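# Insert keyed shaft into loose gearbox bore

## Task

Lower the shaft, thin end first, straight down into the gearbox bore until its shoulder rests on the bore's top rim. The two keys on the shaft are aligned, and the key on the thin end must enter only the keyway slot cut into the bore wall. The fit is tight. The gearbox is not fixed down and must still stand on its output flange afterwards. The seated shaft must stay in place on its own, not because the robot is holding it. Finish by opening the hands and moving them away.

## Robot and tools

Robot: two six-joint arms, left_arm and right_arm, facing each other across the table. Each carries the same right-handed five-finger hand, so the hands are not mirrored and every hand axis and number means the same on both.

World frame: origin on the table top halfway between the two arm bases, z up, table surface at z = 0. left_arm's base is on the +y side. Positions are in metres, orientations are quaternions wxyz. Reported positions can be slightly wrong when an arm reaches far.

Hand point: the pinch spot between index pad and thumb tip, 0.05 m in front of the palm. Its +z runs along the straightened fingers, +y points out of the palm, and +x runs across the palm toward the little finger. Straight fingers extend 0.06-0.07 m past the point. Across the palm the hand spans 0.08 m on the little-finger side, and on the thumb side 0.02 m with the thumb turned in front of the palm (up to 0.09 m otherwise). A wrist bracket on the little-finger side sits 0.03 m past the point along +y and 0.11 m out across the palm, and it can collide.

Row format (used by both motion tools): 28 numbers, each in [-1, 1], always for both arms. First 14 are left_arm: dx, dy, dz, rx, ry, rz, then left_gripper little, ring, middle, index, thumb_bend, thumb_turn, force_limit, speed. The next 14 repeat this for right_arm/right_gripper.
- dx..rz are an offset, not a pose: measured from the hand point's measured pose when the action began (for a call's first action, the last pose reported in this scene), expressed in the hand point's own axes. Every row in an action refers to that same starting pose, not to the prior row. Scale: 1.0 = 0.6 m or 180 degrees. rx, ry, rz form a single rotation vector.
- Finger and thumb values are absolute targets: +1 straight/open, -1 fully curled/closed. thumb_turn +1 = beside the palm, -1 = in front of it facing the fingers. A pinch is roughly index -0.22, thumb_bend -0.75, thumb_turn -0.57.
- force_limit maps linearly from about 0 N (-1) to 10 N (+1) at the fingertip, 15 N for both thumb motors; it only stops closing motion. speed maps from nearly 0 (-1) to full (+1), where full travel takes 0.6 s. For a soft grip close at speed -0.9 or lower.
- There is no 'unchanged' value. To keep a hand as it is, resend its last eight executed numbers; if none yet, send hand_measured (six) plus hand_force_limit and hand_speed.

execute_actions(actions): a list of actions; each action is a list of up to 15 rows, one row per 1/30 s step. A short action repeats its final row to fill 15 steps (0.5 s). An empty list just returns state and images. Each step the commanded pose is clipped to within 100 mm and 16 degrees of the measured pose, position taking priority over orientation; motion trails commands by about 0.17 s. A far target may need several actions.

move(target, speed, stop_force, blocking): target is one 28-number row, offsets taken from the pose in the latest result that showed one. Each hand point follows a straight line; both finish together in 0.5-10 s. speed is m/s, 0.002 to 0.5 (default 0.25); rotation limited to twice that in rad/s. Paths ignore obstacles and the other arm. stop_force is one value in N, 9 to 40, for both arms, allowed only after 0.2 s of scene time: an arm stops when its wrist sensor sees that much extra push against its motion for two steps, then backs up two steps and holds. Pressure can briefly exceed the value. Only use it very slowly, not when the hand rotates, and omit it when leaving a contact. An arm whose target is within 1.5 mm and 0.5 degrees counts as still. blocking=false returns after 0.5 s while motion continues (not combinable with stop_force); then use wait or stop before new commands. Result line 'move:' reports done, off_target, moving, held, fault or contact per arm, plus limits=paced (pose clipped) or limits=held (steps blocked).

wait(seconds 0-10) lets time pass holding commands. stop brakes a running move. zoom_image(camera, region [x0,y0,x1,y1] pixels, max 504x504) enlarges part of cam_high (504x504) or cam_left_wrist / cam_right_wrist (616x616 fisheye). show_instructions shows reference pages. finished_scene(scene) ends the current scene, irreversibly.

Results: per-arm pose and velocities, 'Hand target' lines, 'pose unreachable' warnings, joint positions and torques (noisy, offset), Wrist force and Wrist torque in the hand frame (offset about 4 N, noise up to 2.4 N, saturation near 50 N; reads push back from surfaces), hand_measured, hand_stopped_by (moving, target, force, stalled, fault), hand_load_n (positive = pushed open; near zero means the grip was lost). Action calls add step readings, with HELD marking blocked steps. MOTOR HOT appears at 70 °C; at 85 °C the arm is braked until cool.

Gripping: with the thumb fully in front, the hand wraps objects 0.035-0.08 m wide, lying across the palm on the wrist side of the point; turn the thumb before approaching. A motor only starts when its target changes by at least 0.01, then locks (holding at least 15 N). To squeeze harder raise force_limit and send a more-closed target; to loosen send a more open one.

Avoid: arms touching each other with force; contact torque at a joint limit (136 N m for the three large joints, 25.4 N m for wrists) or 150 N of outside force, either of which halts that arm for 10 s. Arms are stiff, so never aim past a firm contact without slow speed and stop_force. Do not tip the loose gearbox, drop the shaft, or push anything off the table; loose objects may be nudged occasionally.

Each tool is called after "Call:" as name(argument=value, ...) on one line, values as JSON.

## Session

Call:
execute_actions(actions=[])

Scene clock: 0.00 s.
left_arm: end_effector_position=(+0.2520, +0.4687, +0.4899) hand_measured=(+1.000, +1.000, +1.000, +1.000, +1.000, +1.000) hand_load_n=(+0.0, +0.0, +0.0, +0.0, +0.0, +0.0) hand_stopped_by=(target, target, target, target, target, target) hand_force_limit=0.00 hand_speed=-0.80 end_effector_quat_wxyz=(+0.017, +0.294, +0.956, -0.007) end_effector_velocity=(+0.000, -0.000, -0.000) end_effector_angular_velocity=(-0.001, -0.001, +0.001) | right_arm: end_effector_position=(+0.0564, -0.2479, +0.4804) hand_measured=(+1.000, +1.000, +1.000, +1.000, +1.000, +1.000) hand_load_n=(+0.0, +0.0, +0.0, +0.0, +0.0, +0.0) hand_stopped_by=(target, target, target, target, target, target) hand_force_limit=0.00 hand_speed=-0.80 end_effector_quat_wxyz=(+0.006, -0.376, +0.926, -0.011) end_effector_velocity=(-0.000, -0.000, -0.000) end_effector_angular_velocity=(-0.001, +0.000, +0.000)
Joint positions: left_arm=[ 0.569 -1.742  1.318  1.958  1.562 -1.873] | right_arm=[-1.185 -1.741  1.344  1.957  1.594 -1.884]
Joint velocities: left_arm=[ 0.     0.001 -0.001 -0.002  0.    -0.001] | right_arm=[ 0.     0.     0.     0.     0.001 -0.   ]
Joint torques (N m, as the arm reports them, + toward a larger angle): no reading
Motor temperatures (°C, as the motors report them): left_arm=[27 27 28 32 35 31] | right_arm=[28 27 27 30 35 33]
Wrist force (N, on the end effector, along its own x y z axes, offset not removed): no reading
Wrist torque (N m, same axes, about the end effector's origin, offset not removed): no reading
Hand target (left_arm): +0.252, +0.469, +0.490; +0.017, +0.294, +0.956, -0.007
Hand target (right_arm): +0.056, -0.248, +0.480; +0.006, -0.376, +0.926, -0.011
camera_calibration (this result's frames):
cam_left_wrist: T_world_to_cam=[[0.646283, 0.762528, 0.0295016, -0.535051], [0.598602, -0.530567, 0.600145, -0.204124], [0.47328, -0.370204, -0.799347, 0.573802], [0, 0, 0, 1]] pos_world=[0.196415, 0.512114, 0.596956]
cam_right_wrist: T_world_to_cam=[[-0.582122, 0.812924, -0.0170053, 0.242989], [0.681069, 0.498914, 0.535938, -0.165214], [0.444161, 0.300399, -0.844086, 0.58368], [0, 0, 0, 1]] pos_world=[-0.00527624, -0.290441, 0.585353]

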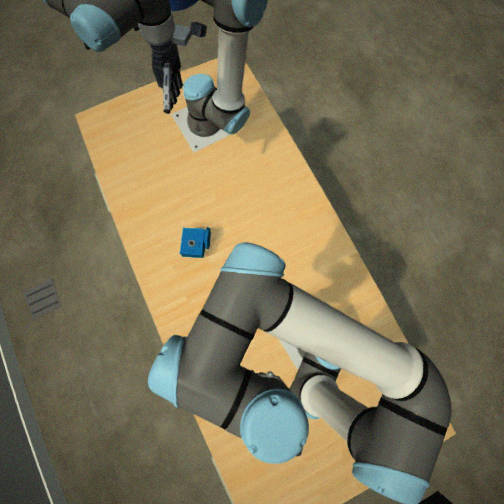

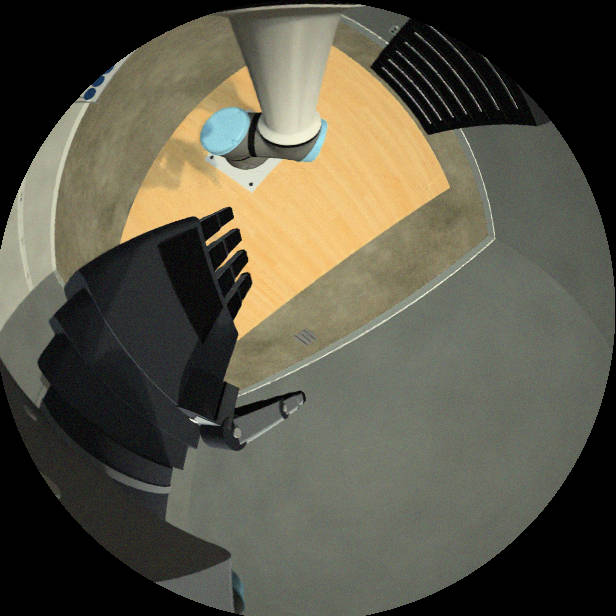

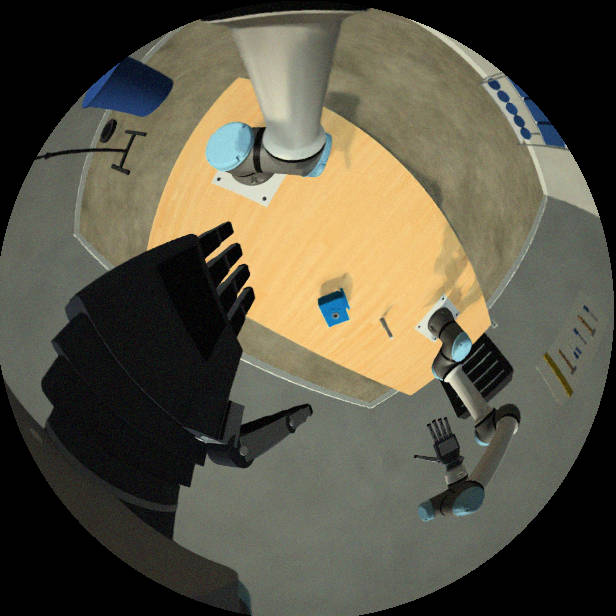

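Call:
execute_actions(actions=[])

Call:
zoom_image(camera="cam_right_wrist", region=[290,260,450,400])

Call:
zoom_image(camera="cam_left_wrist", region=[200,200,500,500])

Scene clock: 0.60 s.
left_arm: end_effector_position=(+0.2520, +0.4687, +0.4899) hand_measured=(+1.000, +1.000, +1.000, +1.000, +1.000, +1.000) hand_load_n=(+0.0, +0.0, +0.0, +0.0, +0.0, +0.0) hand_stopped_by=(target, target, target, target, target, target) hand_force_limit=0.00 hand_speed=-0.80 end_effector_quat_wxyz=(+0.017, +0.294, +0.956, -0.007) end_effector_velocity=(-0.000, +0.000, +0.000) end_effector_angular_velocity=(-0.001, -0.001, +0.000) | right_arm: end_effector_position=(+0.0564, -0.2479, +0.4804) hand_measured=(+1.000, +1.000, +1.000, +1.000, +1.000, +1.000) hand_load_n=(+0.0, +0.0, +0.0, +0.0, +0.0, +0.0) hand_stopped_by=(target, target, target, target, target, target) hand_force_limit=0.00 hand_speed=-0.80 end_effector_quat_wxyz=(+0.006, -0.376, +0.926, -0.011) end_effector_velocity=(-0.000, +0.000, +0.000) end_effector_angular_velocity=(+0.000, +0.001, -0.000)
Joint positions: left_arm=[ 0.569 -1.742  1.318  1.958  1.562 -1.873] | right_arm=[-1.185 -1.741  1.344  1.957  1.594 -1.884]
Joint velocities: left_arm=[-0.    -0.001 -0.    -0.001 -0.    -0.001] | right_arm=[ 0.     0.    -0.     0.001 -0.001  0.   ]
Joint torques (N m, as the arm reports them, + toward a larger angle): left_arm=[  1.21  -9.16 -16.89   2.12  -0.19   0.39] | right_arm=[ -1.16  -7.1  -17.89   2.58  -0.07   0.16]
Motor temperatures (°C, as the motors report them): left_arm=[27 27 28 32 35 31] | right_arm=[28 27 27 30 35 33]
Wrist force (N, on the end effector, along its own x y z axes, offset not removed): left_arm=[-1.6 -1.2 2.0] | right_arm=[-2.7 -1.7 3.3]
Wrist torque (N m, same axes, about the end effector's origin, offset not removed): left_arm=[-0.32 0.31 -0.25] | right_arm=[-0.51 0.34 -0.16]
Hand target (left_arm): +0.252, +0.469, +0.490; +0.017, +0.294, +0.956, -0.007
Hand target (right_arm): +0.056, -0.248, +0.480; +0.006, -0.376, +0.926, -0.011
camera_calibration (this result's frames):
cam_left_wrist: T_world_to_cam=[[0.646283, 0.762528, 0.0295013, -0.535051], [0.598603, -0.530566, 0.600145, -0.204124], [0.47328, -0.370204, -0.799347, 0.573802], [0, 0, 0, 1]] pos_world=[0.196415, 0.512114, 0.596956]
cam_right_wrist: T_world_to_cam=[[-0.582122, 0.812924, -0.0170051, 0.242989], [0.681069, 0.498914, 0.535938, -0.165214], [0.444161, 0.300399, -0.844086, 0.58368], [0, 0, 0, 1]] pos_world=[-0.00527622, -0.290441, 0.585353]

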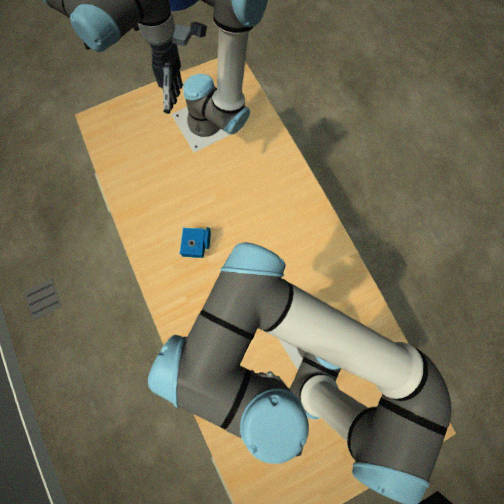

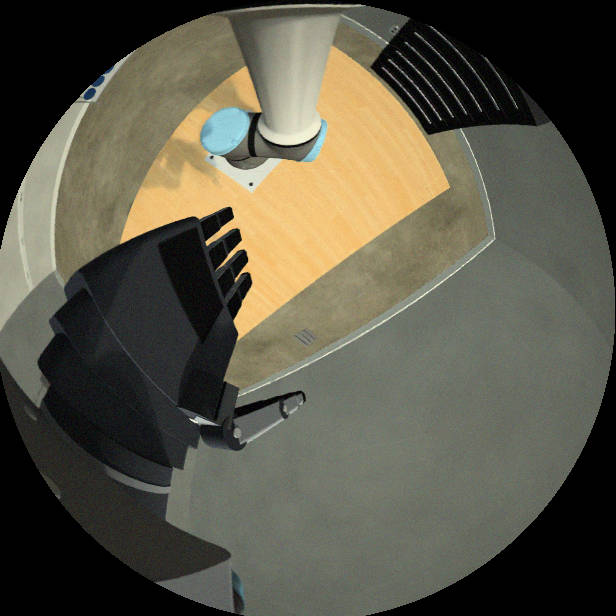

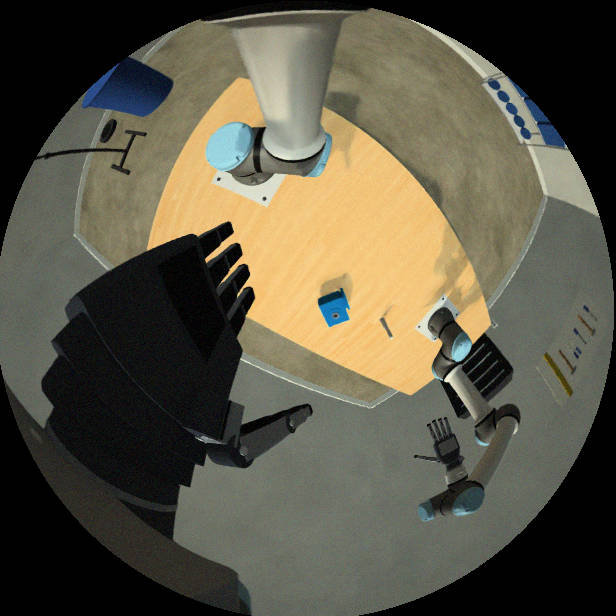

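Region (290, 260, 450, 400) of cam_right_wrist's 616x616 image, scaled by 3.150, with more detail than that image has; it fills the top 441 rows of this view, and the rest is white.

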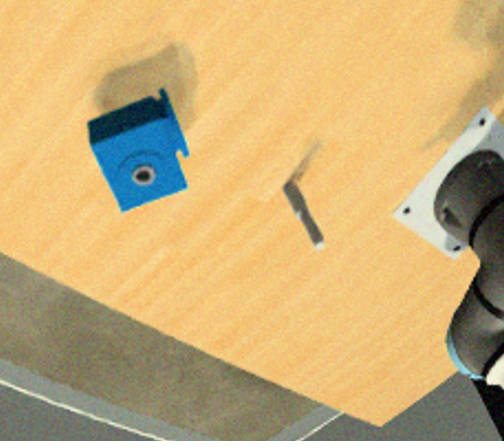

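Region (200, 200, 500, 500) of cam_left_wrist's 616x616 image, scaled by 1.680, with more detail than that image has.

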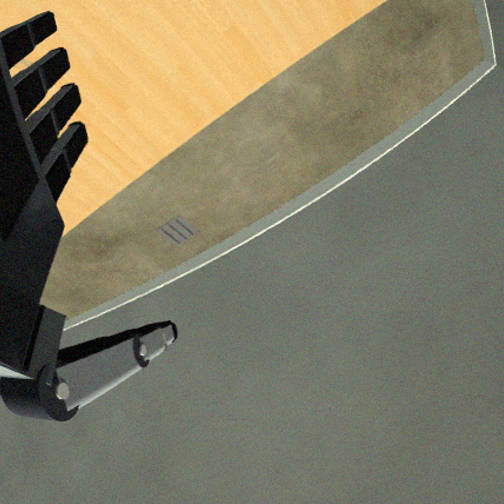

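Call:
move(target=[0,0,0,0,0,0,1,1,1,1,1,1,0,-0.8,-0.228,0.23,0.25,0,0,0.804,1,1,0.4,0.4,-0.25,-0.9,0.5,0.5])

Call:
move(target=[0,0,0,0,0,0,1,1,1,1,1,1,0,-0.8,0.27,0.08,0.22,0,0.5,0,1,1,0.4,0.4,-0.25,-0.9,0.5,0.5])

Scene clock: 6.53 s.
left_arm: end_effector_position=(+0.2520, +0.4687, +0.4899) hand_measured=(+1.000, +1.000, +1.000, +1.000, +1.000, +1.000) hand_load_n=(+0.0, +0.0, +0.0, +0.0, +0.0, +0.0) hand_stopped_by=(target, target, target, target, target, target) hand_force_limit=0.00 hand_speed=-0.80 end_effector_quat_wxyz=(+0.017, +0.294, +0.956, -0.007) end_effector_velocity=(+0.000, -0.000, -0.000) end_effector_angular_velocity=(-0.001, -0.001, +0.000) | right_arm: end_effector_position=(+0.0612, -0.0562, +0.3273) hand_measured=(+1.000, +1.000, +0.400, +0.400, -0.250, -0.900) hand_load_n=(+0.0, +0.0, +0.0, +0.0, +0.0, +0.0) hand_stopped_by=(target, target, target, target, target, target) hand_force_limit=0.50 hand_speed=0.50 end_effector_quat_wxyz=(+0.013, +0.769, +0.639, +0.003) end_effector_velocity=(-0.000, +0.001, -0.000) end_effector_angular_velocity=(+0.001, +0.000, -0.008)
Joint positions: left_arm=[ 0.569 -1.742  1.318  1.958  1.562 -1.873] | right_arm=[-0.425 -1.096  1.009  1.667  1.596  1.401]
Joint velocities: left_arm=[ 0.     0.    -0.    -0.001  0.    -0.   ] | right_arm=[ 0.     0.003 -0.004  0.    -0.001  0.008]
Joint torques (N m, as the arm reports them, + toward a larger angle): left_arm=[  0.09  -8.88 -16.83   2.2   -0.03   0.36] | right_arm=[ 12.07 -28.13 -30.18   4.14   2.95   2.08]
Motor temperatures (°C, as the motors report them): left_arm=[27 27 28 32 35 31] | right_arm=[28 27 27 30 35 33]
Wrist force (N, on the end effector, along its own x y z axes, offset not removed): left_arm=[-1.4 -1.1 -1.1] | right_arm=[-0.2 -1.7 2.6]
Wrist torque (N m, same axes, about the end effector's origin, offset not removed): left_arm=[0.05 0.34 -0.09] | right_arm=[-0.31 -0.08 0.15]
Hand target (left_arm): +0.252, +0.469, +0.490; +0.017, +0.294, +0.956, -0.007
Hand target (right_arm): +0.061, -0.056, +0.327; +0.013, +0.769, +0.639, +0.003
Off the commanded pose (left_arm): 0.000 m, 0 deg.
Off the commanded pose (right_arm): 0.000 m, 0 deg.
move: done
camera_calibration (this result's frames):
cam_left_wrist: T_world_to_cam=[[0.646283, 0.762528, 0.0295016, -0.535051], [0.598602, -0.530567, 0.600145, -0.204124], [0.47328, -0.370204, -0.799347, 0.573802], [0, 0, 0, 1]] pos_world=[0.196415, 0.512114, 0.596956]
cam_right_wrist: T_world_to_cam=[[0.944646, -0.326531, 0.0319683, -0.0861623], [-0.291769, -0.791504, 0.537022, -0.195425], [-0.150051, -0.516623, -0.842962, 0.384844], [0, 0, 0, 1]] pos_world=[0.0821202, 0.0160046, 0.432111]

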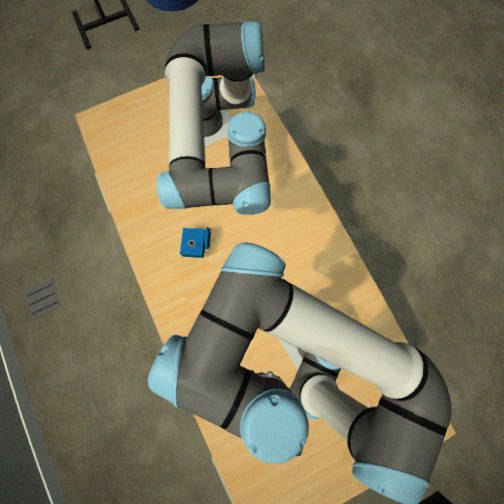

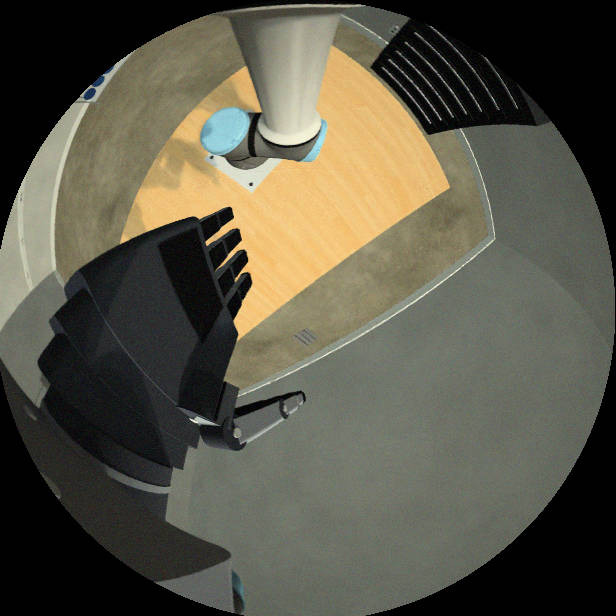

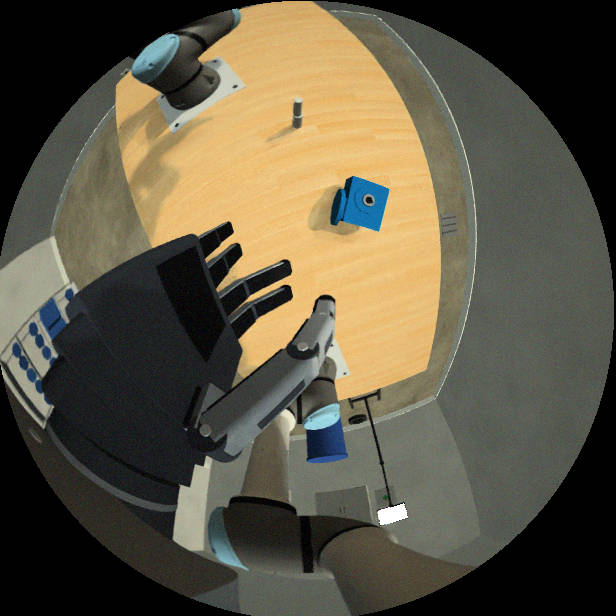

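Scene clock: 10.20 s.
left_arm: end_effector_position=(+0.2520, +0.4687, +0.4899) hand_measured=(+1.000, +1.000, +1.000, +1.000, +1.000, +1.000) hand_load_n=(+0.0, +0.0, +0.0, +0.0, +0.0, +0.0) hand_stopped_by=(target, target, target, target, target, target) hand_force_limit=0.00 hand_speed=-0.80 end_effector_quat_wxyz=(+0.017, +0.294, +0.956, -0.007) end_effector_velocity=(-0.000, +0.000, +0.000) end_effector_angular_velocity=(+0.001, +0.001, +0.002) | right_arm: end_effector_position=(+0.1406, +0.0926, +0.1943) hand_measured=(+1.000, +1.000, +0.400, +0.400, -0.250, -0.900) hand_load_n=(+0.0, +0.0, +0.0, +0.0, +0.0, +0.0) hand_stopped_by=(target, target, target, target, target, target) hand_force_limit=0.50 hand_speed=0.50 end_effector_quat_wxyz=(-0.444, +0.542, +0.462, +0.545) end_effector_velocity=(-0.000, +0.001, -0.001) end_effector_angular_velocity=(+0.006, -0.001, +0.001)
Joint positions: left_arm=[ 0.569 -1.742  1.318  1.958  1.562 -1.873] | right_arm=[-0.635 -1.433  2.147 -0.7    1.189  1.543]
Joint velocities: left_arm=[ 0.001  0.001 -0.     0.001  0.001 -0.001] | right_arm=[ 0.     0.004  0.003 -0.013 -0.001  0.003]
Joint torques (N m, as the arm reports them, + toward a larger angle): left_arm=[  0.11  -8.41 -16.35   2.08  -0.08   0.36] | right_arm=[ -9.88 -12.87  -8.03  -3.     1.74   1.75]
Motor temperatures (°C, as the motors report them): left_arm=[27 27 28 32 35 31] | right_arm=[28 27 27 30 35 33]
Wrist force (N, on the end effector, along its own x y z axes, offset not removed): left_arm=[-3.7 -1.0 3.2] | right_arm=[0.2 -1.3 2.5]
Wrist torque (N m, same axes, about the end effector's origin, offset not removed): left_arm=[-0.27 0.33 -0.44] | right_arm=[-0.54 0.02 0.25]
Hand target (left_arm): +0.252, +0.469, +0.490; +0.017, +0.294, +0.956, -0.007
Hand target (right_arm): +0.141, +0.093, +0.194; -0.444, +0.542, +0.461, +0.545
Off the commanded pose (left_arm): 0.000 m, 0 deg.
Off the commanded pose (right_arm): 0.001 m, 0 deg.
move: done
camera_calibration (this result's frames):
cam_left_wrist: T_world_to_cam=[[0.646283, 0.762528, 0.0295014, -0.535051], [0.598603, -0.530566, 0.600145, -0.204124], [0.47328, -0.370204, -0.799347, 0.573802], [0, 0, 0, 1]] pos_world=[0.196415, 0.512114, 0.596956]
cam_right_wrist: T_world_to_cam=[[0.973954, -0.187709, -0.127194, -0.0943922], [-0.207494, -0.51164, -0.833769, 0.245582], [0.0914289, 0.838445, -0.537262, 0.142629], [0, 0, 0, 1]] pos_world=[0.12985, -0.0116554, 0.269382]

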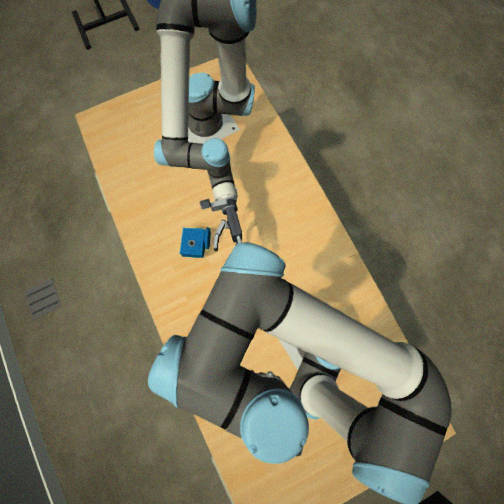

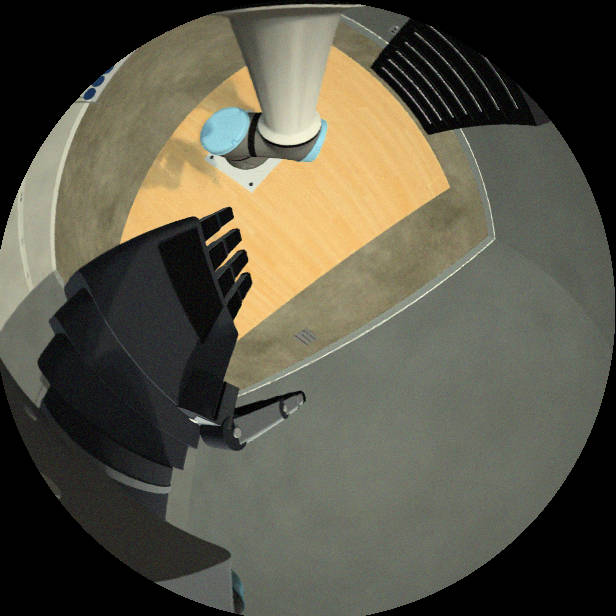

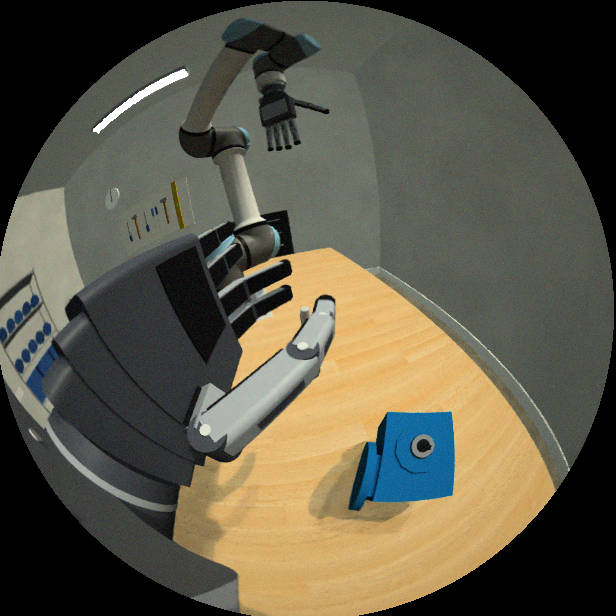

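Call:
move(target=[0,0,0,0,0,0,1,1,1,1,1,1,0,-0.8,-0.05,-0.125,0.18,-0.083,0.005,0.007,1,1,0.4,0.4,-0.25,-0.9,0.5,0.5])

Call:
move(target=[0,0,0,0,0,0,1,1,1,1,1,1,0,-0.8,-0.17,0,0,0,0,0,1,1,0.4,0.4,-0.25,-0.9,0.5,0.5], speed=0.1)

Scene clock: 11.63 s.
left_arm: end_effector_position=(+0.2520, +0.4687, +0.4899) hand_measured=(+1.000, +1.000, +1.000, +1.000, +1.000, +1.000) hand_load_n=(+0.0, +0.0, +0.0, +0.0, +0.0, +0.0) hand_stopped_by=(target, target, target, target, target, target) hand_force_limit=0.00 hand_speed=-0.80 end_effector_quat_wxyz=(+0.017, +0.294, +0.956, -0.007) end_effector_velocity=(-0.001, +0.001, +0.001) end_effector_angular_velocity=(-0.001, -0.001, -0.002) | right_arm: end_effector_position=(+0.0870, +0.2119, +0.1612) hand_measured=(+1.000, +1.000, +0.400, +0.400, -0.250, -0.900) hand_load_n=(+0.0, +0.0, +0.0, +0.0, +0.0, +0.0) hand_stopped_by=(target, target, target, target, target, target) hand_force_limit=0.50 hand_speed=0.50 end_effector_quat_wxyz=(-0.379, +0.595, +0.378, +0.599) end_effector_velocity=(+0.000, +0.001, +0.000) end_effector_angular_velocity=(+0.000, -0.000, -0.004)
Joint positions: left_arm=[ 0.569 -1.742  1.318  1.958  1.562 -1.873] | right_arm=[-0.264 -1.076  1.756 -0.686  1.82   1.568]
Joint velocities: left_arm=[-0.001 -0.003 -0.001  0.002 -0.     0.001] | right_arm=[ 0.002  0.004 -0.007  0.003  0.006 -0.   ]
Joint torques (N m, as the arm reports them, + toward a larger angle): left_arm=[  0.27  -8.97 -17.25   2.08  -0.07   0.27] | right_arm=[ 12.65 -28.99 -29.48  -0.2    2.85  -1.56]
Motor temperatures (°C, as the motors report them): left_arm=[27 27 28 32 35 31] | right_arm=[28 27 27 30 35 33]
Wrist force (N, on the end effector, along its own x y z axes, offset not removed): left_arm=[-4.8 -1.9 1.2] | right_arm=[-1.9 -0.8 0.8]
Wrist torque (N m, same axes, about the end effector's origin, offset not removed): left_arm=[-0.36 0.64 -0.39] | right_arm=[-0.29 0.52 -0.09]
Hand target (left_arm): +0.252, +0.469, +0.490; +0.017, +0.294, +0.956, -0.007
Hand target (right_arm): +0.087, +0.212, +0.161; -0.379, +0.595, +0.377, +0.600
Off the commanded pose (left_arm): 0.000 m, 0 deg.
Off the commanded pose (right_arm): 0.000 m, 0 deg.
move: done
camera_calibration (this result's frames):
cam_left_wrist: T_world_to_cam=[[0.646283, 0.762528, 0.0295015, -0.535051], [0.598602, -0.530567, 0.600145, -0.204124], [0.47328, -0.370204, -0.799347, 0.573802], [0, 0, 0, 1]] pos_world=[0.196415, 0.512114, 0.596956]
cam_right_wrist: T_world_to_cam=[[0.891388, -0.428415, -0.147944, 0.0375098], [-0.341046, -0.41901, -0.841498, 0.261101], [0.29852, 0.800557, -0.519609, 0.01695], [0, 0, 0, 1]] pos_world=[0.0505518, 0.111904, 0.234073]

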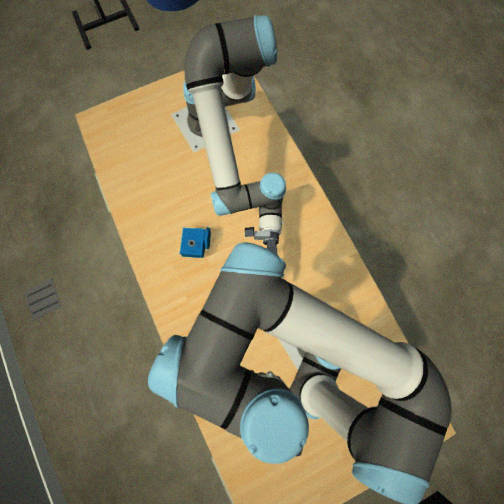

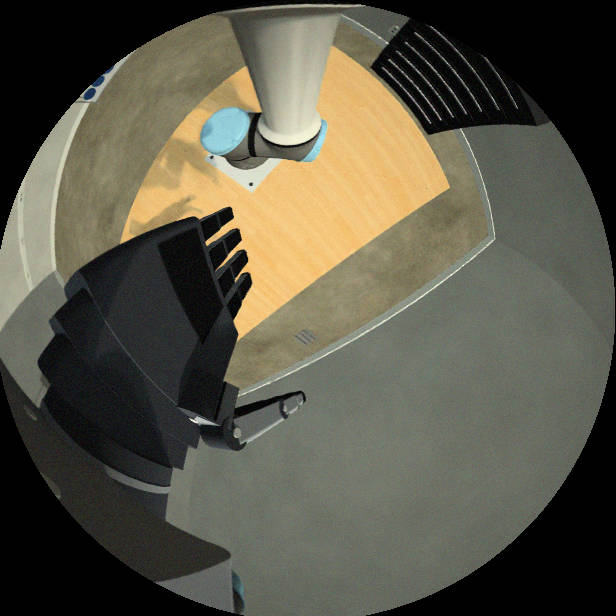

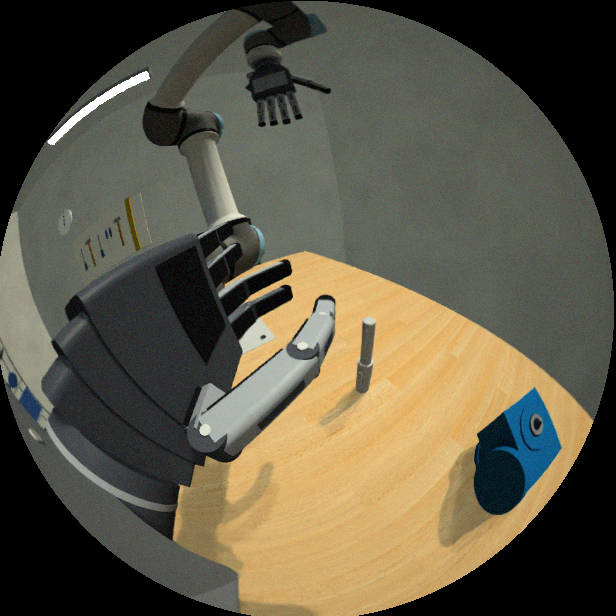

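Scene clock: 13.07 s.
left_arm: end_effector_position=(+0.2520, +0.4687, +0.4899) hand_measured=(+1.000, +1.000, +1.000, +1.000, +1.000, +1.000) hand_load_n=(+0.0, +0.0, +0.0, +0.0, +0.0, +0.0) hand_stopped_by=(target, target, target, target, target, target) hand_force_limit=0.00 hand_speed=-0.80 end_effector_quat_wxyz=(+0.017, +0.294, +0.956, -0.007) end_effector_velocity=(-0.000, +0.001, +0.000) end_effector_angular_velocity=(+0.001, +0.000, +0.002) | right_arm: end_effector_position=(+0.0875, +0.2123, +0.0592) hand_measured=(+1.000, +1.000, +0.400, +0.400, -0.250, -0.900) hand_load_n=(+0.0, +0.0, +0.0, +0.0, +0.0, +0.0) hand_stopped_by=(target, target, target, target, target, target) hand_force_limit=0.50 hand_speed=0.50 end_effector_quat_wxyz=(-0.379, +0.595, +0.378, +0.599) end_effector_velocity=(+0.000, +0.000, -0.001) end_effector_angular_velocity=(+0.000, -0.001, -0.000)
Joint positions: left_arm=[ 0.569 -1.742  1.318  1.958  1.562 -1.873] | right_arm=[-0.264 -0.901  1.803 -0.908  1.82   1.568]
Joint velocities: left_arm=[ 0.001 -0.     0.     0.001 -0.001 -0.001] | right_arm=[ 0.     0.003 -0.    -0.003  0.    -0.   ]
Joint torques (N m, as the arm reports them, + toward a larger angle): left_arm=[  0.31  -8.84 -16.82   2.21  -0.07   0.45] | right_arm=[-14.42 -31.82 -21.37  -2.96  -2.9   -1.66]
Motor temperatures (°C, as the motors report them): left_arm=[27 27 28 32 35 31] | right_arm=[28 27 27 30 35 33]
Wrist force (N, on the end effector, along its own x y z axes, offset not removed): left_arm=[-0.4 0.2 1.5] | right_arm=[0.4 -1.6 0.3]
Wrist torque (N m, same axes, about the end effector's origin, offset not removed): left_arm=[-0.14 -0.07 0.19] | right_arm=[-0.13 -0.14 0.17]
Hand target (left_arm): +0.252, +0.469, +0.490; +0.017, +0.294, +0.956, -0.007
Hand target (right_arm): +0.088, +0.212, +0.059; -0.379, +0.595, +0.378, +0.599
Off the commanded pose (left_arm): 0.000 m, 0 deg.
Off the commanded pose (right_arm): 0.000 m, 0 deg.
move: done
camera_calibration (this result's frames):
cam_left_wrist: T_world_to_cam=[[0.646283, 0.762528, 0.0295015, -0.535051], [0.598603, -0.530566, 0.600145, -0.204124], [0.47328, -0.370204, -0.799347, 0.573802], [0, 0, 0, 1]] pos_world=[0.196415, 0.512114, 0.596956]
cam_right_wrist: T_world_to_cam=[[0.89138, -0.428442, -0.147918, 0.0221715], [-0.341098, -0.419172, -0.841396, 0.175649], [0.298486, 0.800458, -0.519782, -0.0365783], [0, 0, 0, 1]] pos_world=[0.0510684, 0.112406, 0.132057]

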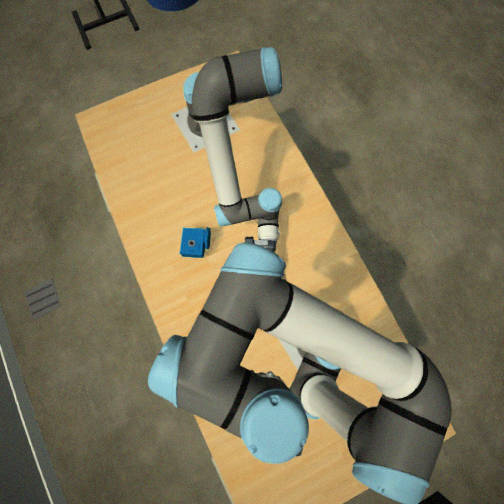

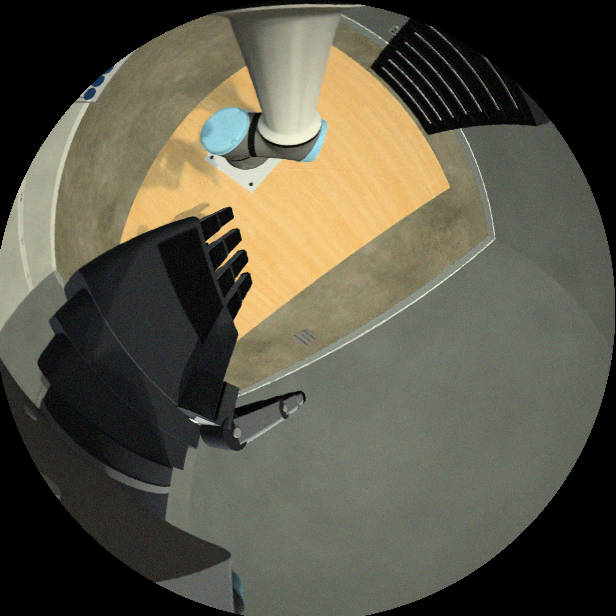

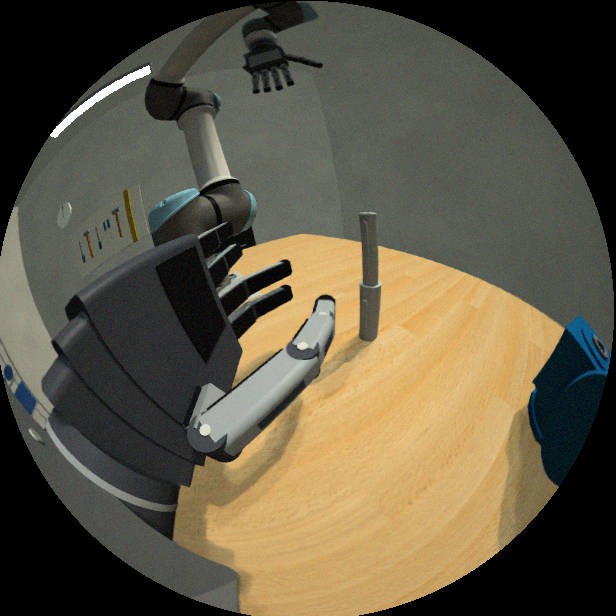

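Call:
move(target=[0,0,0,0,0,0,1,1,1,1,1,1,0,-0.8,-0.042,0.04,0.053,0,0,0,1,1,0.4,0.4,-0.25,-0.9,0.5,-0.8], speed=0.06)

Call:
zoom_image(camera="cam_right_wrist", region=[220,150,440,370])

Scene clock: 14.53 s.
left_arm: end_effector_position=(+0.2520, +0.4687, +0.4899) hand_measured=(+1.000, +1.000, +1.000, +1.000, +1.000, +1.000) hand_load_n=(+0.0, +0.0, +0.0, +0.0, +0.0, +0.0) hand_stopped_by=(target, target, target, target, target, target) hand_force_limit=0.00 hand_speed=-0.80 end_effector_quat_wxyz=(+0.017, +0.294, +0.956, -0.007) end_effector_velocity=(+0.000, -0.000, +0.000) end_effector_angular_velocity=(-0.001, -0.000, +0.000) | right_arm: end_effector_position=(+0.1229, +0.2309, +0.0343) hand_measured=(+1.000, +1.000, +0.400, +0.400, -0.250, -0.900) hand_load_n=(+0.0, +0.0, +0.0, +0.0, +0.0, +0.0) hand_stopped_by=(target, target, target, target, target, target) hand_force_limit=0.50 hand_speed=-0.80 end_effector_quat_wxyz=(-0.379, +0.595, +0.378, +0.599) end_effector_velocity=(+0.001, +0.001, -0.000) end_effector_angular_velocity=(+0.000, -0.000, +0.000)
Joint positions: left_arm=[ 0.569 -1.742  1.318  1.958  1.562 -1.873] | right_arm=[-0.323 -0.827  1.748 -0.926  1.761  1.568]
Joint velocities: left_arm=[ 0.     0.001 -0.002  0.     0.    -0.   ] | right_arm=[-0.002  0.002 -0.003 -0.    -0.002 -0.   ]
Joint torques (N m, as the arm reports them, + toward a larger angle): left_arm=[ -0.16  -8.57 -17.     2.21  -0.04   0.29] | right_arm=[-14.17 -32.67 -26.19  -3.11  -2.88   1.96]
Motor temperatures (°C, as the motors report them): left_arm=[27 27 28 32 35 31] | right_arm=[28 27 27 30 35 33]
Wrist force (N, on the end effector, along its own x y z axes, offset not removed): left_arm=[-2.5 -1.5 1.1] | right_arm=[-2.9 -2.6 4.0]
Wrist torque (N m, same axes, about the end effector's origin, offset not removed): left_arm=[-0.31 0.37 -0.35] | right_arm=[-0.72 0.48 -0.14]
Hand target (left_arm): +0.252, +0.469, +0.490; +0.017, +0.294, +0.956, -0.007
Hand target (right_arm): +0.123, +0.231, +0.034; -0.379, +0.595, +0.378, +0.599
Off the commanded pose (left_arm): 0.000 m, 0 deg.
Off the commanded pose (right_arm): 0.000 m, 0 deg.
move: done
camera_calibration (this result's frames):
cam_left_wrist: T_world_to_cam=[[0.646283, 0.762528, 0.0295017, -0.535051], [0.598603, -0.530567, 0.600145, -0.204124], [0.47328, -0.370204, -0.799347, 0.573802], [0, 0, 0, 1]] pos_world=[0.196415, 0.512114, 0.596956]
cam_right_wrist: T_world_to_cam=[[0.89137, -0.428441, -0.147982, -0.00507998], [-0.341154, -0.419161, -0.841379, 0.174553], [0.298453, 0.800464, -0.519792, -0.074921], [0, 0, 0, 1]] pos_world=[0.0864381, 0.130961, 0.10717]

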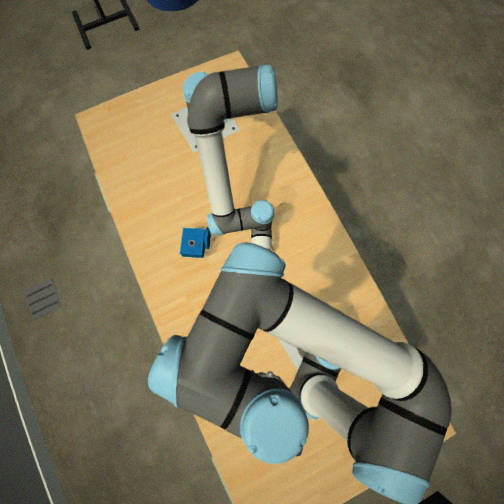

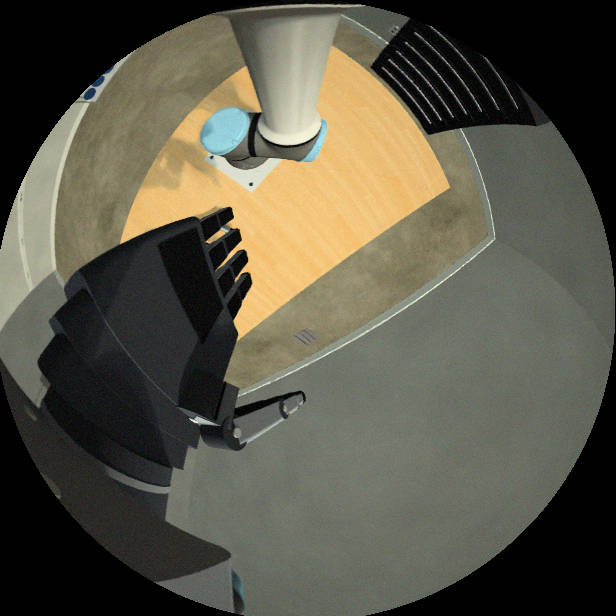

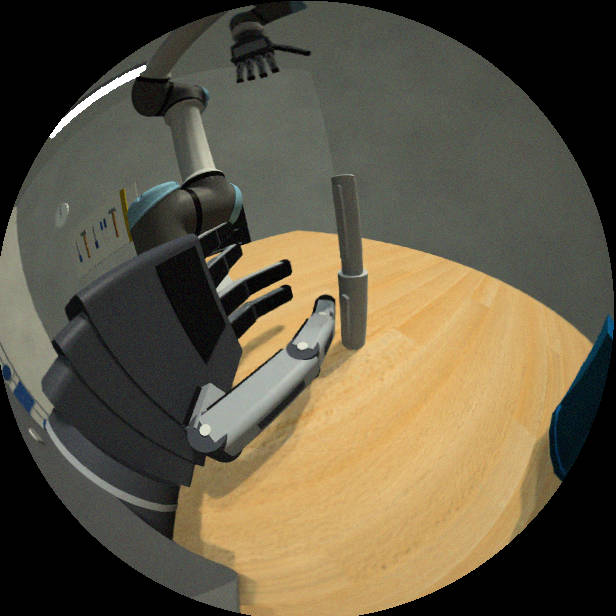

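Region (220, 150, 440, 370) of cam_right_wrist's 616x616 image, scaled by 2.291, with more detail than that image has.

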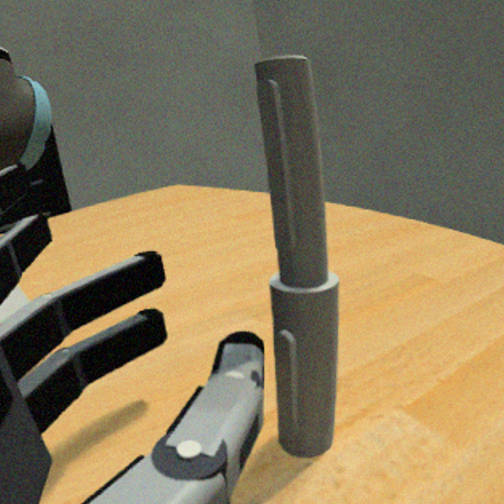

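Call:
move(target=[0,0,0,0,0,0,1,1,1,1,1,1,0,-0.8,0,0.01,0,-0.083,0,0,1,1,0.4,0.4,-0.25,-0.9,0.5,-0.8], speed=0.08)

Call:
move(target=[0,0,0,0,0,0,1,1,1,1,1,1,0,-0.8,0,0.025,0.008,0,0,0,1,1,0.4,0.4,-0.25,-0.9,0.5,-0.8], speed=0.03)

Call:
zoom_image(camera="cam_right_wrist", region=[220,150,440,370])

Scene clock: 63.67 s.
left_arm: end_effector_position=(+0.2520, +0.4687, +0.4899) hand_measured=(+1.000, +1.000, +1.000, +1.000, +1.000, +1.000) hand_load_n=(+0.0, +0.0, +0.0, +0.0, +0.0, +0.0) hand_stopped_by=(target, target, target, target, target, target) hand_force_limit=0.00 hand_speed=-0.80 end_effector_quat_wxyz=(+0.017, +0.294, +0.956, -0.007) end_effector_velocity=(+0.001, -0.001, -0.000) end_effector_angular_velocity=(+0.001, +0.000, -0.001) | right_arm: end_effector_position=(+0.1283, +0.2283, +0.0343) hand_measured=(+1.000, +1.000, +0.400, +0.400, -0.250, -0.900) hand_load_n=(+0.0, +0.0, +0.0, +0.0, +0.0, +0.0) hand_stopped_by=(target, target, target, target, target, target) hand_force_limit=0.50 hand_speed=-0.80 end_effector_quat_wxyz=(-0.299, +0.639, +0.297, +0.643) end_effector_velocity=(-0.000, -0.000, -0.000) end_effector_angular_velocity=(-0.000, +0.000, -0.009)
Joint positions: left_arm=[ 0.569 -1.742  1.318  1.958  1.562 -1.873] | right_arm=[-0.234 -0.754  1.588 -0.841  2.11   1.567]
Joint velocities: left_arm=[-0.     0.002 -0.    -0.001 -0.     0.001] | right_arm=[ 0.003  0.003 -0.006  0.003  0.011 -0.   ]
Joint torques (N m, as the arm reports them, + toward a larger angle): left_arm=[  0.27  -9.11 -16.79   2.12  -0.26   0.24] | right_arm=[ 11.77 -36.49 -27.08  -0.14   2.76  -1.13]
Motor temperatures (°C, as the motors report them): left_arm=[27 27 28 32 35 31] | right_arm=[28 27 27 30 35 33]
Wrist force (N, on the end effector, along its own x y z axes, offset not removed): left_arm=[-3.5 -3.9 -0.7] | right_arm=[1.3 -1.7 0.2]
Wrist torque (N m, same axes, about the end effector's origin, offset not removed): left_arm=[-0.48 0.40 -0.40] | right_arm=[-0.30 -0.07 0.23]
Hand target (left_arm): +0.252, +0.469, +0.490; +0.017, +0.294, +0.956, -0.007
Hand target (right_arm): +0.128, +0.228, +0.034; -0.299, +0.639, +0.296, +0.644
Off the commanded pose (left_arm): 0.000 m, 0 deg.
Off the commanded pose (right_arm): 0.000 m, 0 deg.
move: done
camera_calibration (this result's frames):
cam_left_wrist: T_world_to_cam=[[0.646283, 0.762528, 0.0295015, -0.535051], [0.598602, -0.530567, 0.600145, -0.204124], [0.47328, -0.370204, -0.799347, 0.573802], [0, 0, 0, 1]] pos_world=[0.196415, 0.512114, 0.596956]
cam_right_wrist: T_world_to_cam=[[0.751068, -0.643077, -0.149495, 0.0560641], [-0.43818, -0.316151, -0.841455, 0.164321], [0.493857, 0.697496, -0.519235, -0.0760414], [0, 0, 0, 1]] pos_world=[0.0674478, 0.141042, 0.107167]

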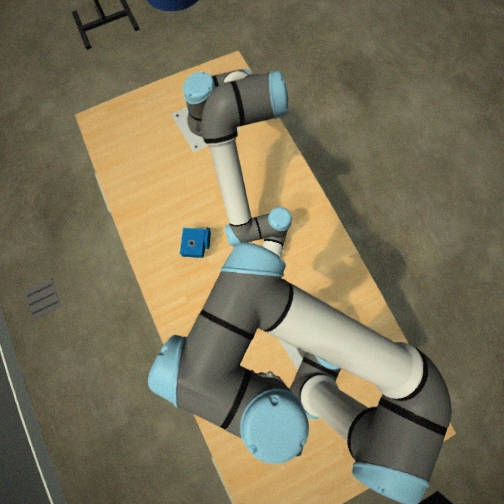

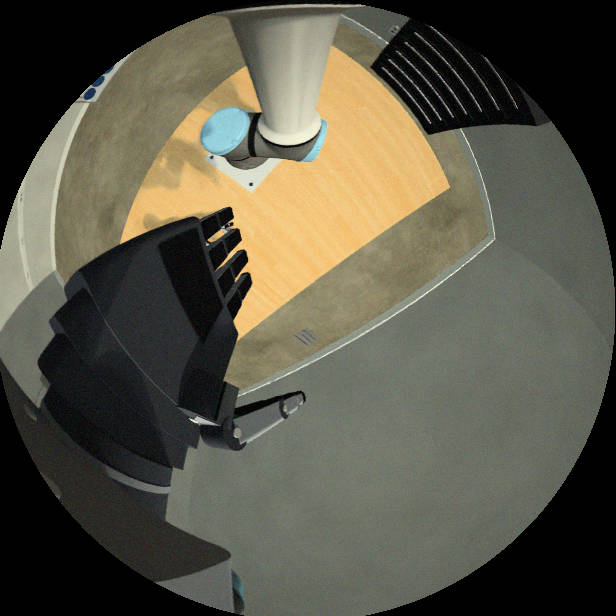

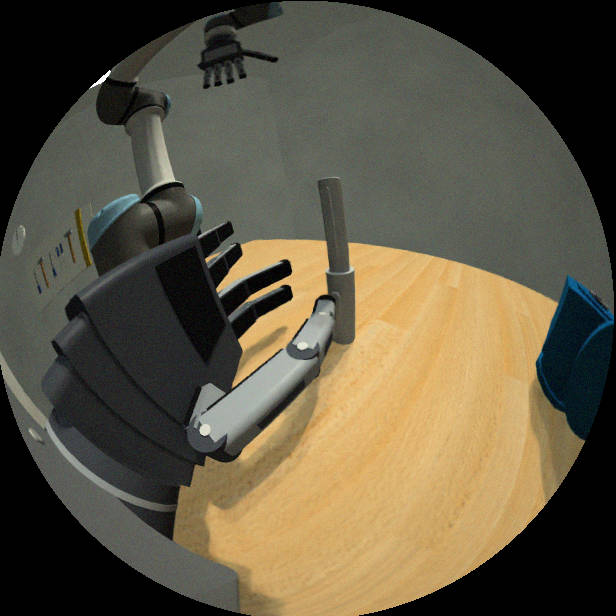

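Scene clock: 64.50 s.
left_arm: end_effector_position=(+0.2520, +0.4687, +0.4899) hand_measured=(+1.000, +1.000, +1.000, +1.000, +1.000, +1.000) hand_load_n=(+0.0, +0.0, +0.0, +0.0, +0.0, +0.0) hand_stopped_by=(target, target, target, target, target, target) hand_force_limit=0.00 hand_speed=-0.80 end_effector_quat_wxyz=(+0.017, +0.294, +0.956, -0.007) end_effector_velocity=(+0.000, +0.000, +0.000) end_effector_angular_velocity=(+0.000, -0.000, +0.001) | right_arm: end_effector_position=(+0.1428, +0.2224, +0.0344) hand_measured=(+1.000, +1.000, +0.400, +0.400, -0.250, -0.900) hand_load_n=(+0.0, +0.0, +0.0, +0.0, +0.0, +0.0) hand_stopped_by=(target, target, target, target, target, target) hand_force_limit=0.50 hand_speed=-0.80 end_effector_quat_wxyz=(-0.299, +0.639, +0.297, +0.643) end_effector_velocity=(+0.002, -0.001, -0.000) end_effector_angular_velocity=(-0.001, -0.000, -0.001)
Joint positions: left_arm=[ 0.569 -1.742  1.318  1.958  1.562 -1.873] | right_arm=[-0.26  -0.765  1.612 -0.854  2.084  1.567]
Joint velocities: left_arm=[ 0.     0.    -0.     0.    -0.    -0.001] | right_arm=[-0.003 -0.001  0.003 -0.001 -0.003 -0.   ]
Joint torques (N m, as the arm reports them, + toward a larger angle): left_arm=[  0.33  -8.73 -17.12   2.15  -0.14   0.22] | right_arm=[-13.85 -50.74  -5.27  -2.77  -2.98   1.92]
Motor temperatures (°C, as the motors report them): left_arm=[27 27 28 32 35 31] | right_arm=[28 27 27 30 35 33]
Wrist force (N, on the end effector, along its own x y z axes, offset not removed): left_arm=[-4.9 0.5 -0.2] | right_arm=[-1.2 -1.6 1.5]
Wrist torque (N m, same axes, about the end effector's origin, offset not removed): left_arm=[0.21 0.64 -0.24] | right_arm=[-0.46 0.26 -0.10]
Hand target (left_arm): +0.252, +0.469, +0.490; +0.017, +0.294, +0.956, -0.007
Hand target (right_arm): +0.143, +0.222, +0.034; -0.299, +0.639, +0.297, +0.643
Off the commanded pose (left_arm): 0.000 m, 0 deg.
Off the commanded pose (right_arm): 0.000 m, 0 deg.
move: done
camera_calibration (this result's frames):
cam_left_wrist: T_world_to_cam=[[0.646283, 0.762528, 0.0295014, -0.535051], [0.598603, -0.530566, 0.600145, -0.204124], [0.47328, -0.370204, -0.799347, 0.573802], [0, 0, 0, 1]] pos_world=[0.196415, 0.512114, 0.596956]
cam_right_wrist: T_world_to_cam=[[0.751053, -0.643089, -0.149521, 0.0413756], [-0.438213, -0.316143, -0.841441, 0.168798], [0.493851, 0.697489, -0.51925, -0.0789848], [0, 0, 0, 1]] pos_world=[0.0819008, 0.135063, 0.107207]

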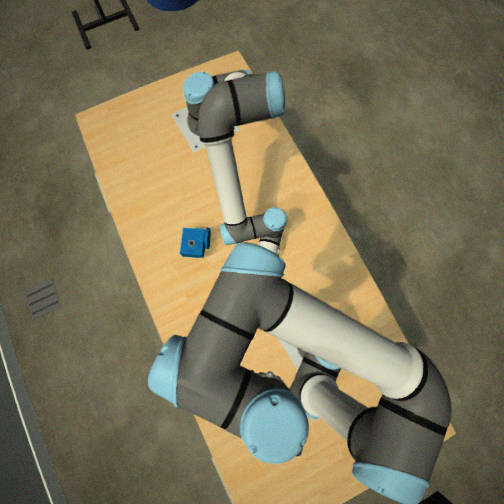

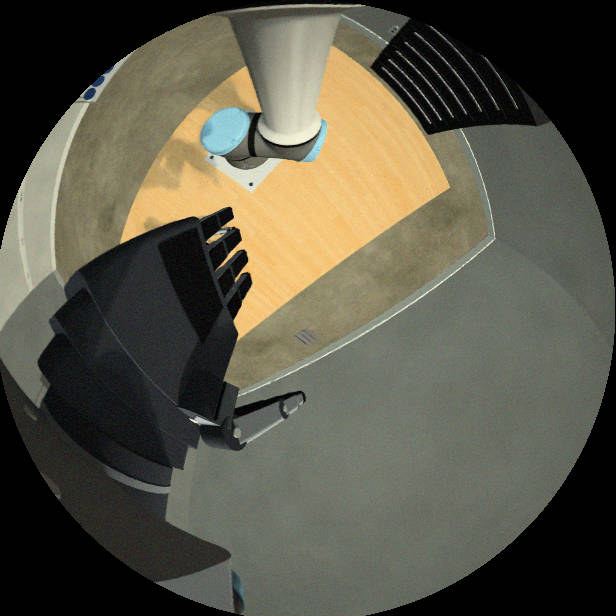

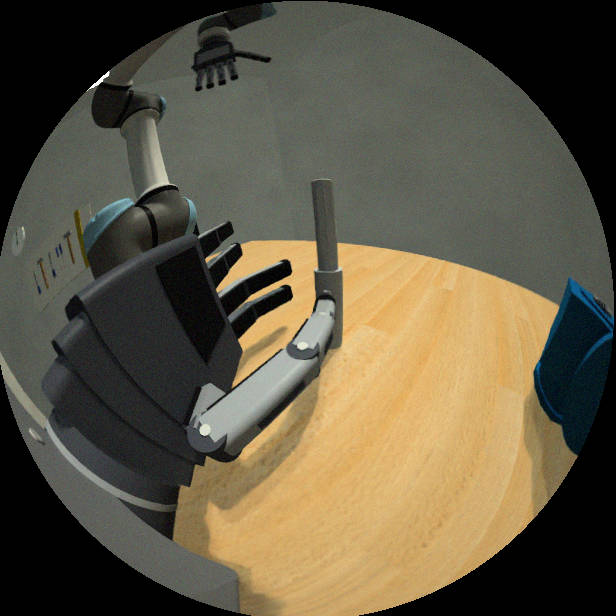

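Region (220, 150, 440, 370) of cam_right_wrist's 616x616 image, scaled by 2.291, with more detail than that image has.

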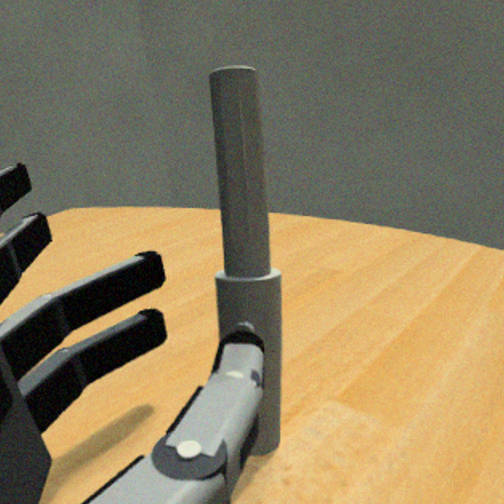

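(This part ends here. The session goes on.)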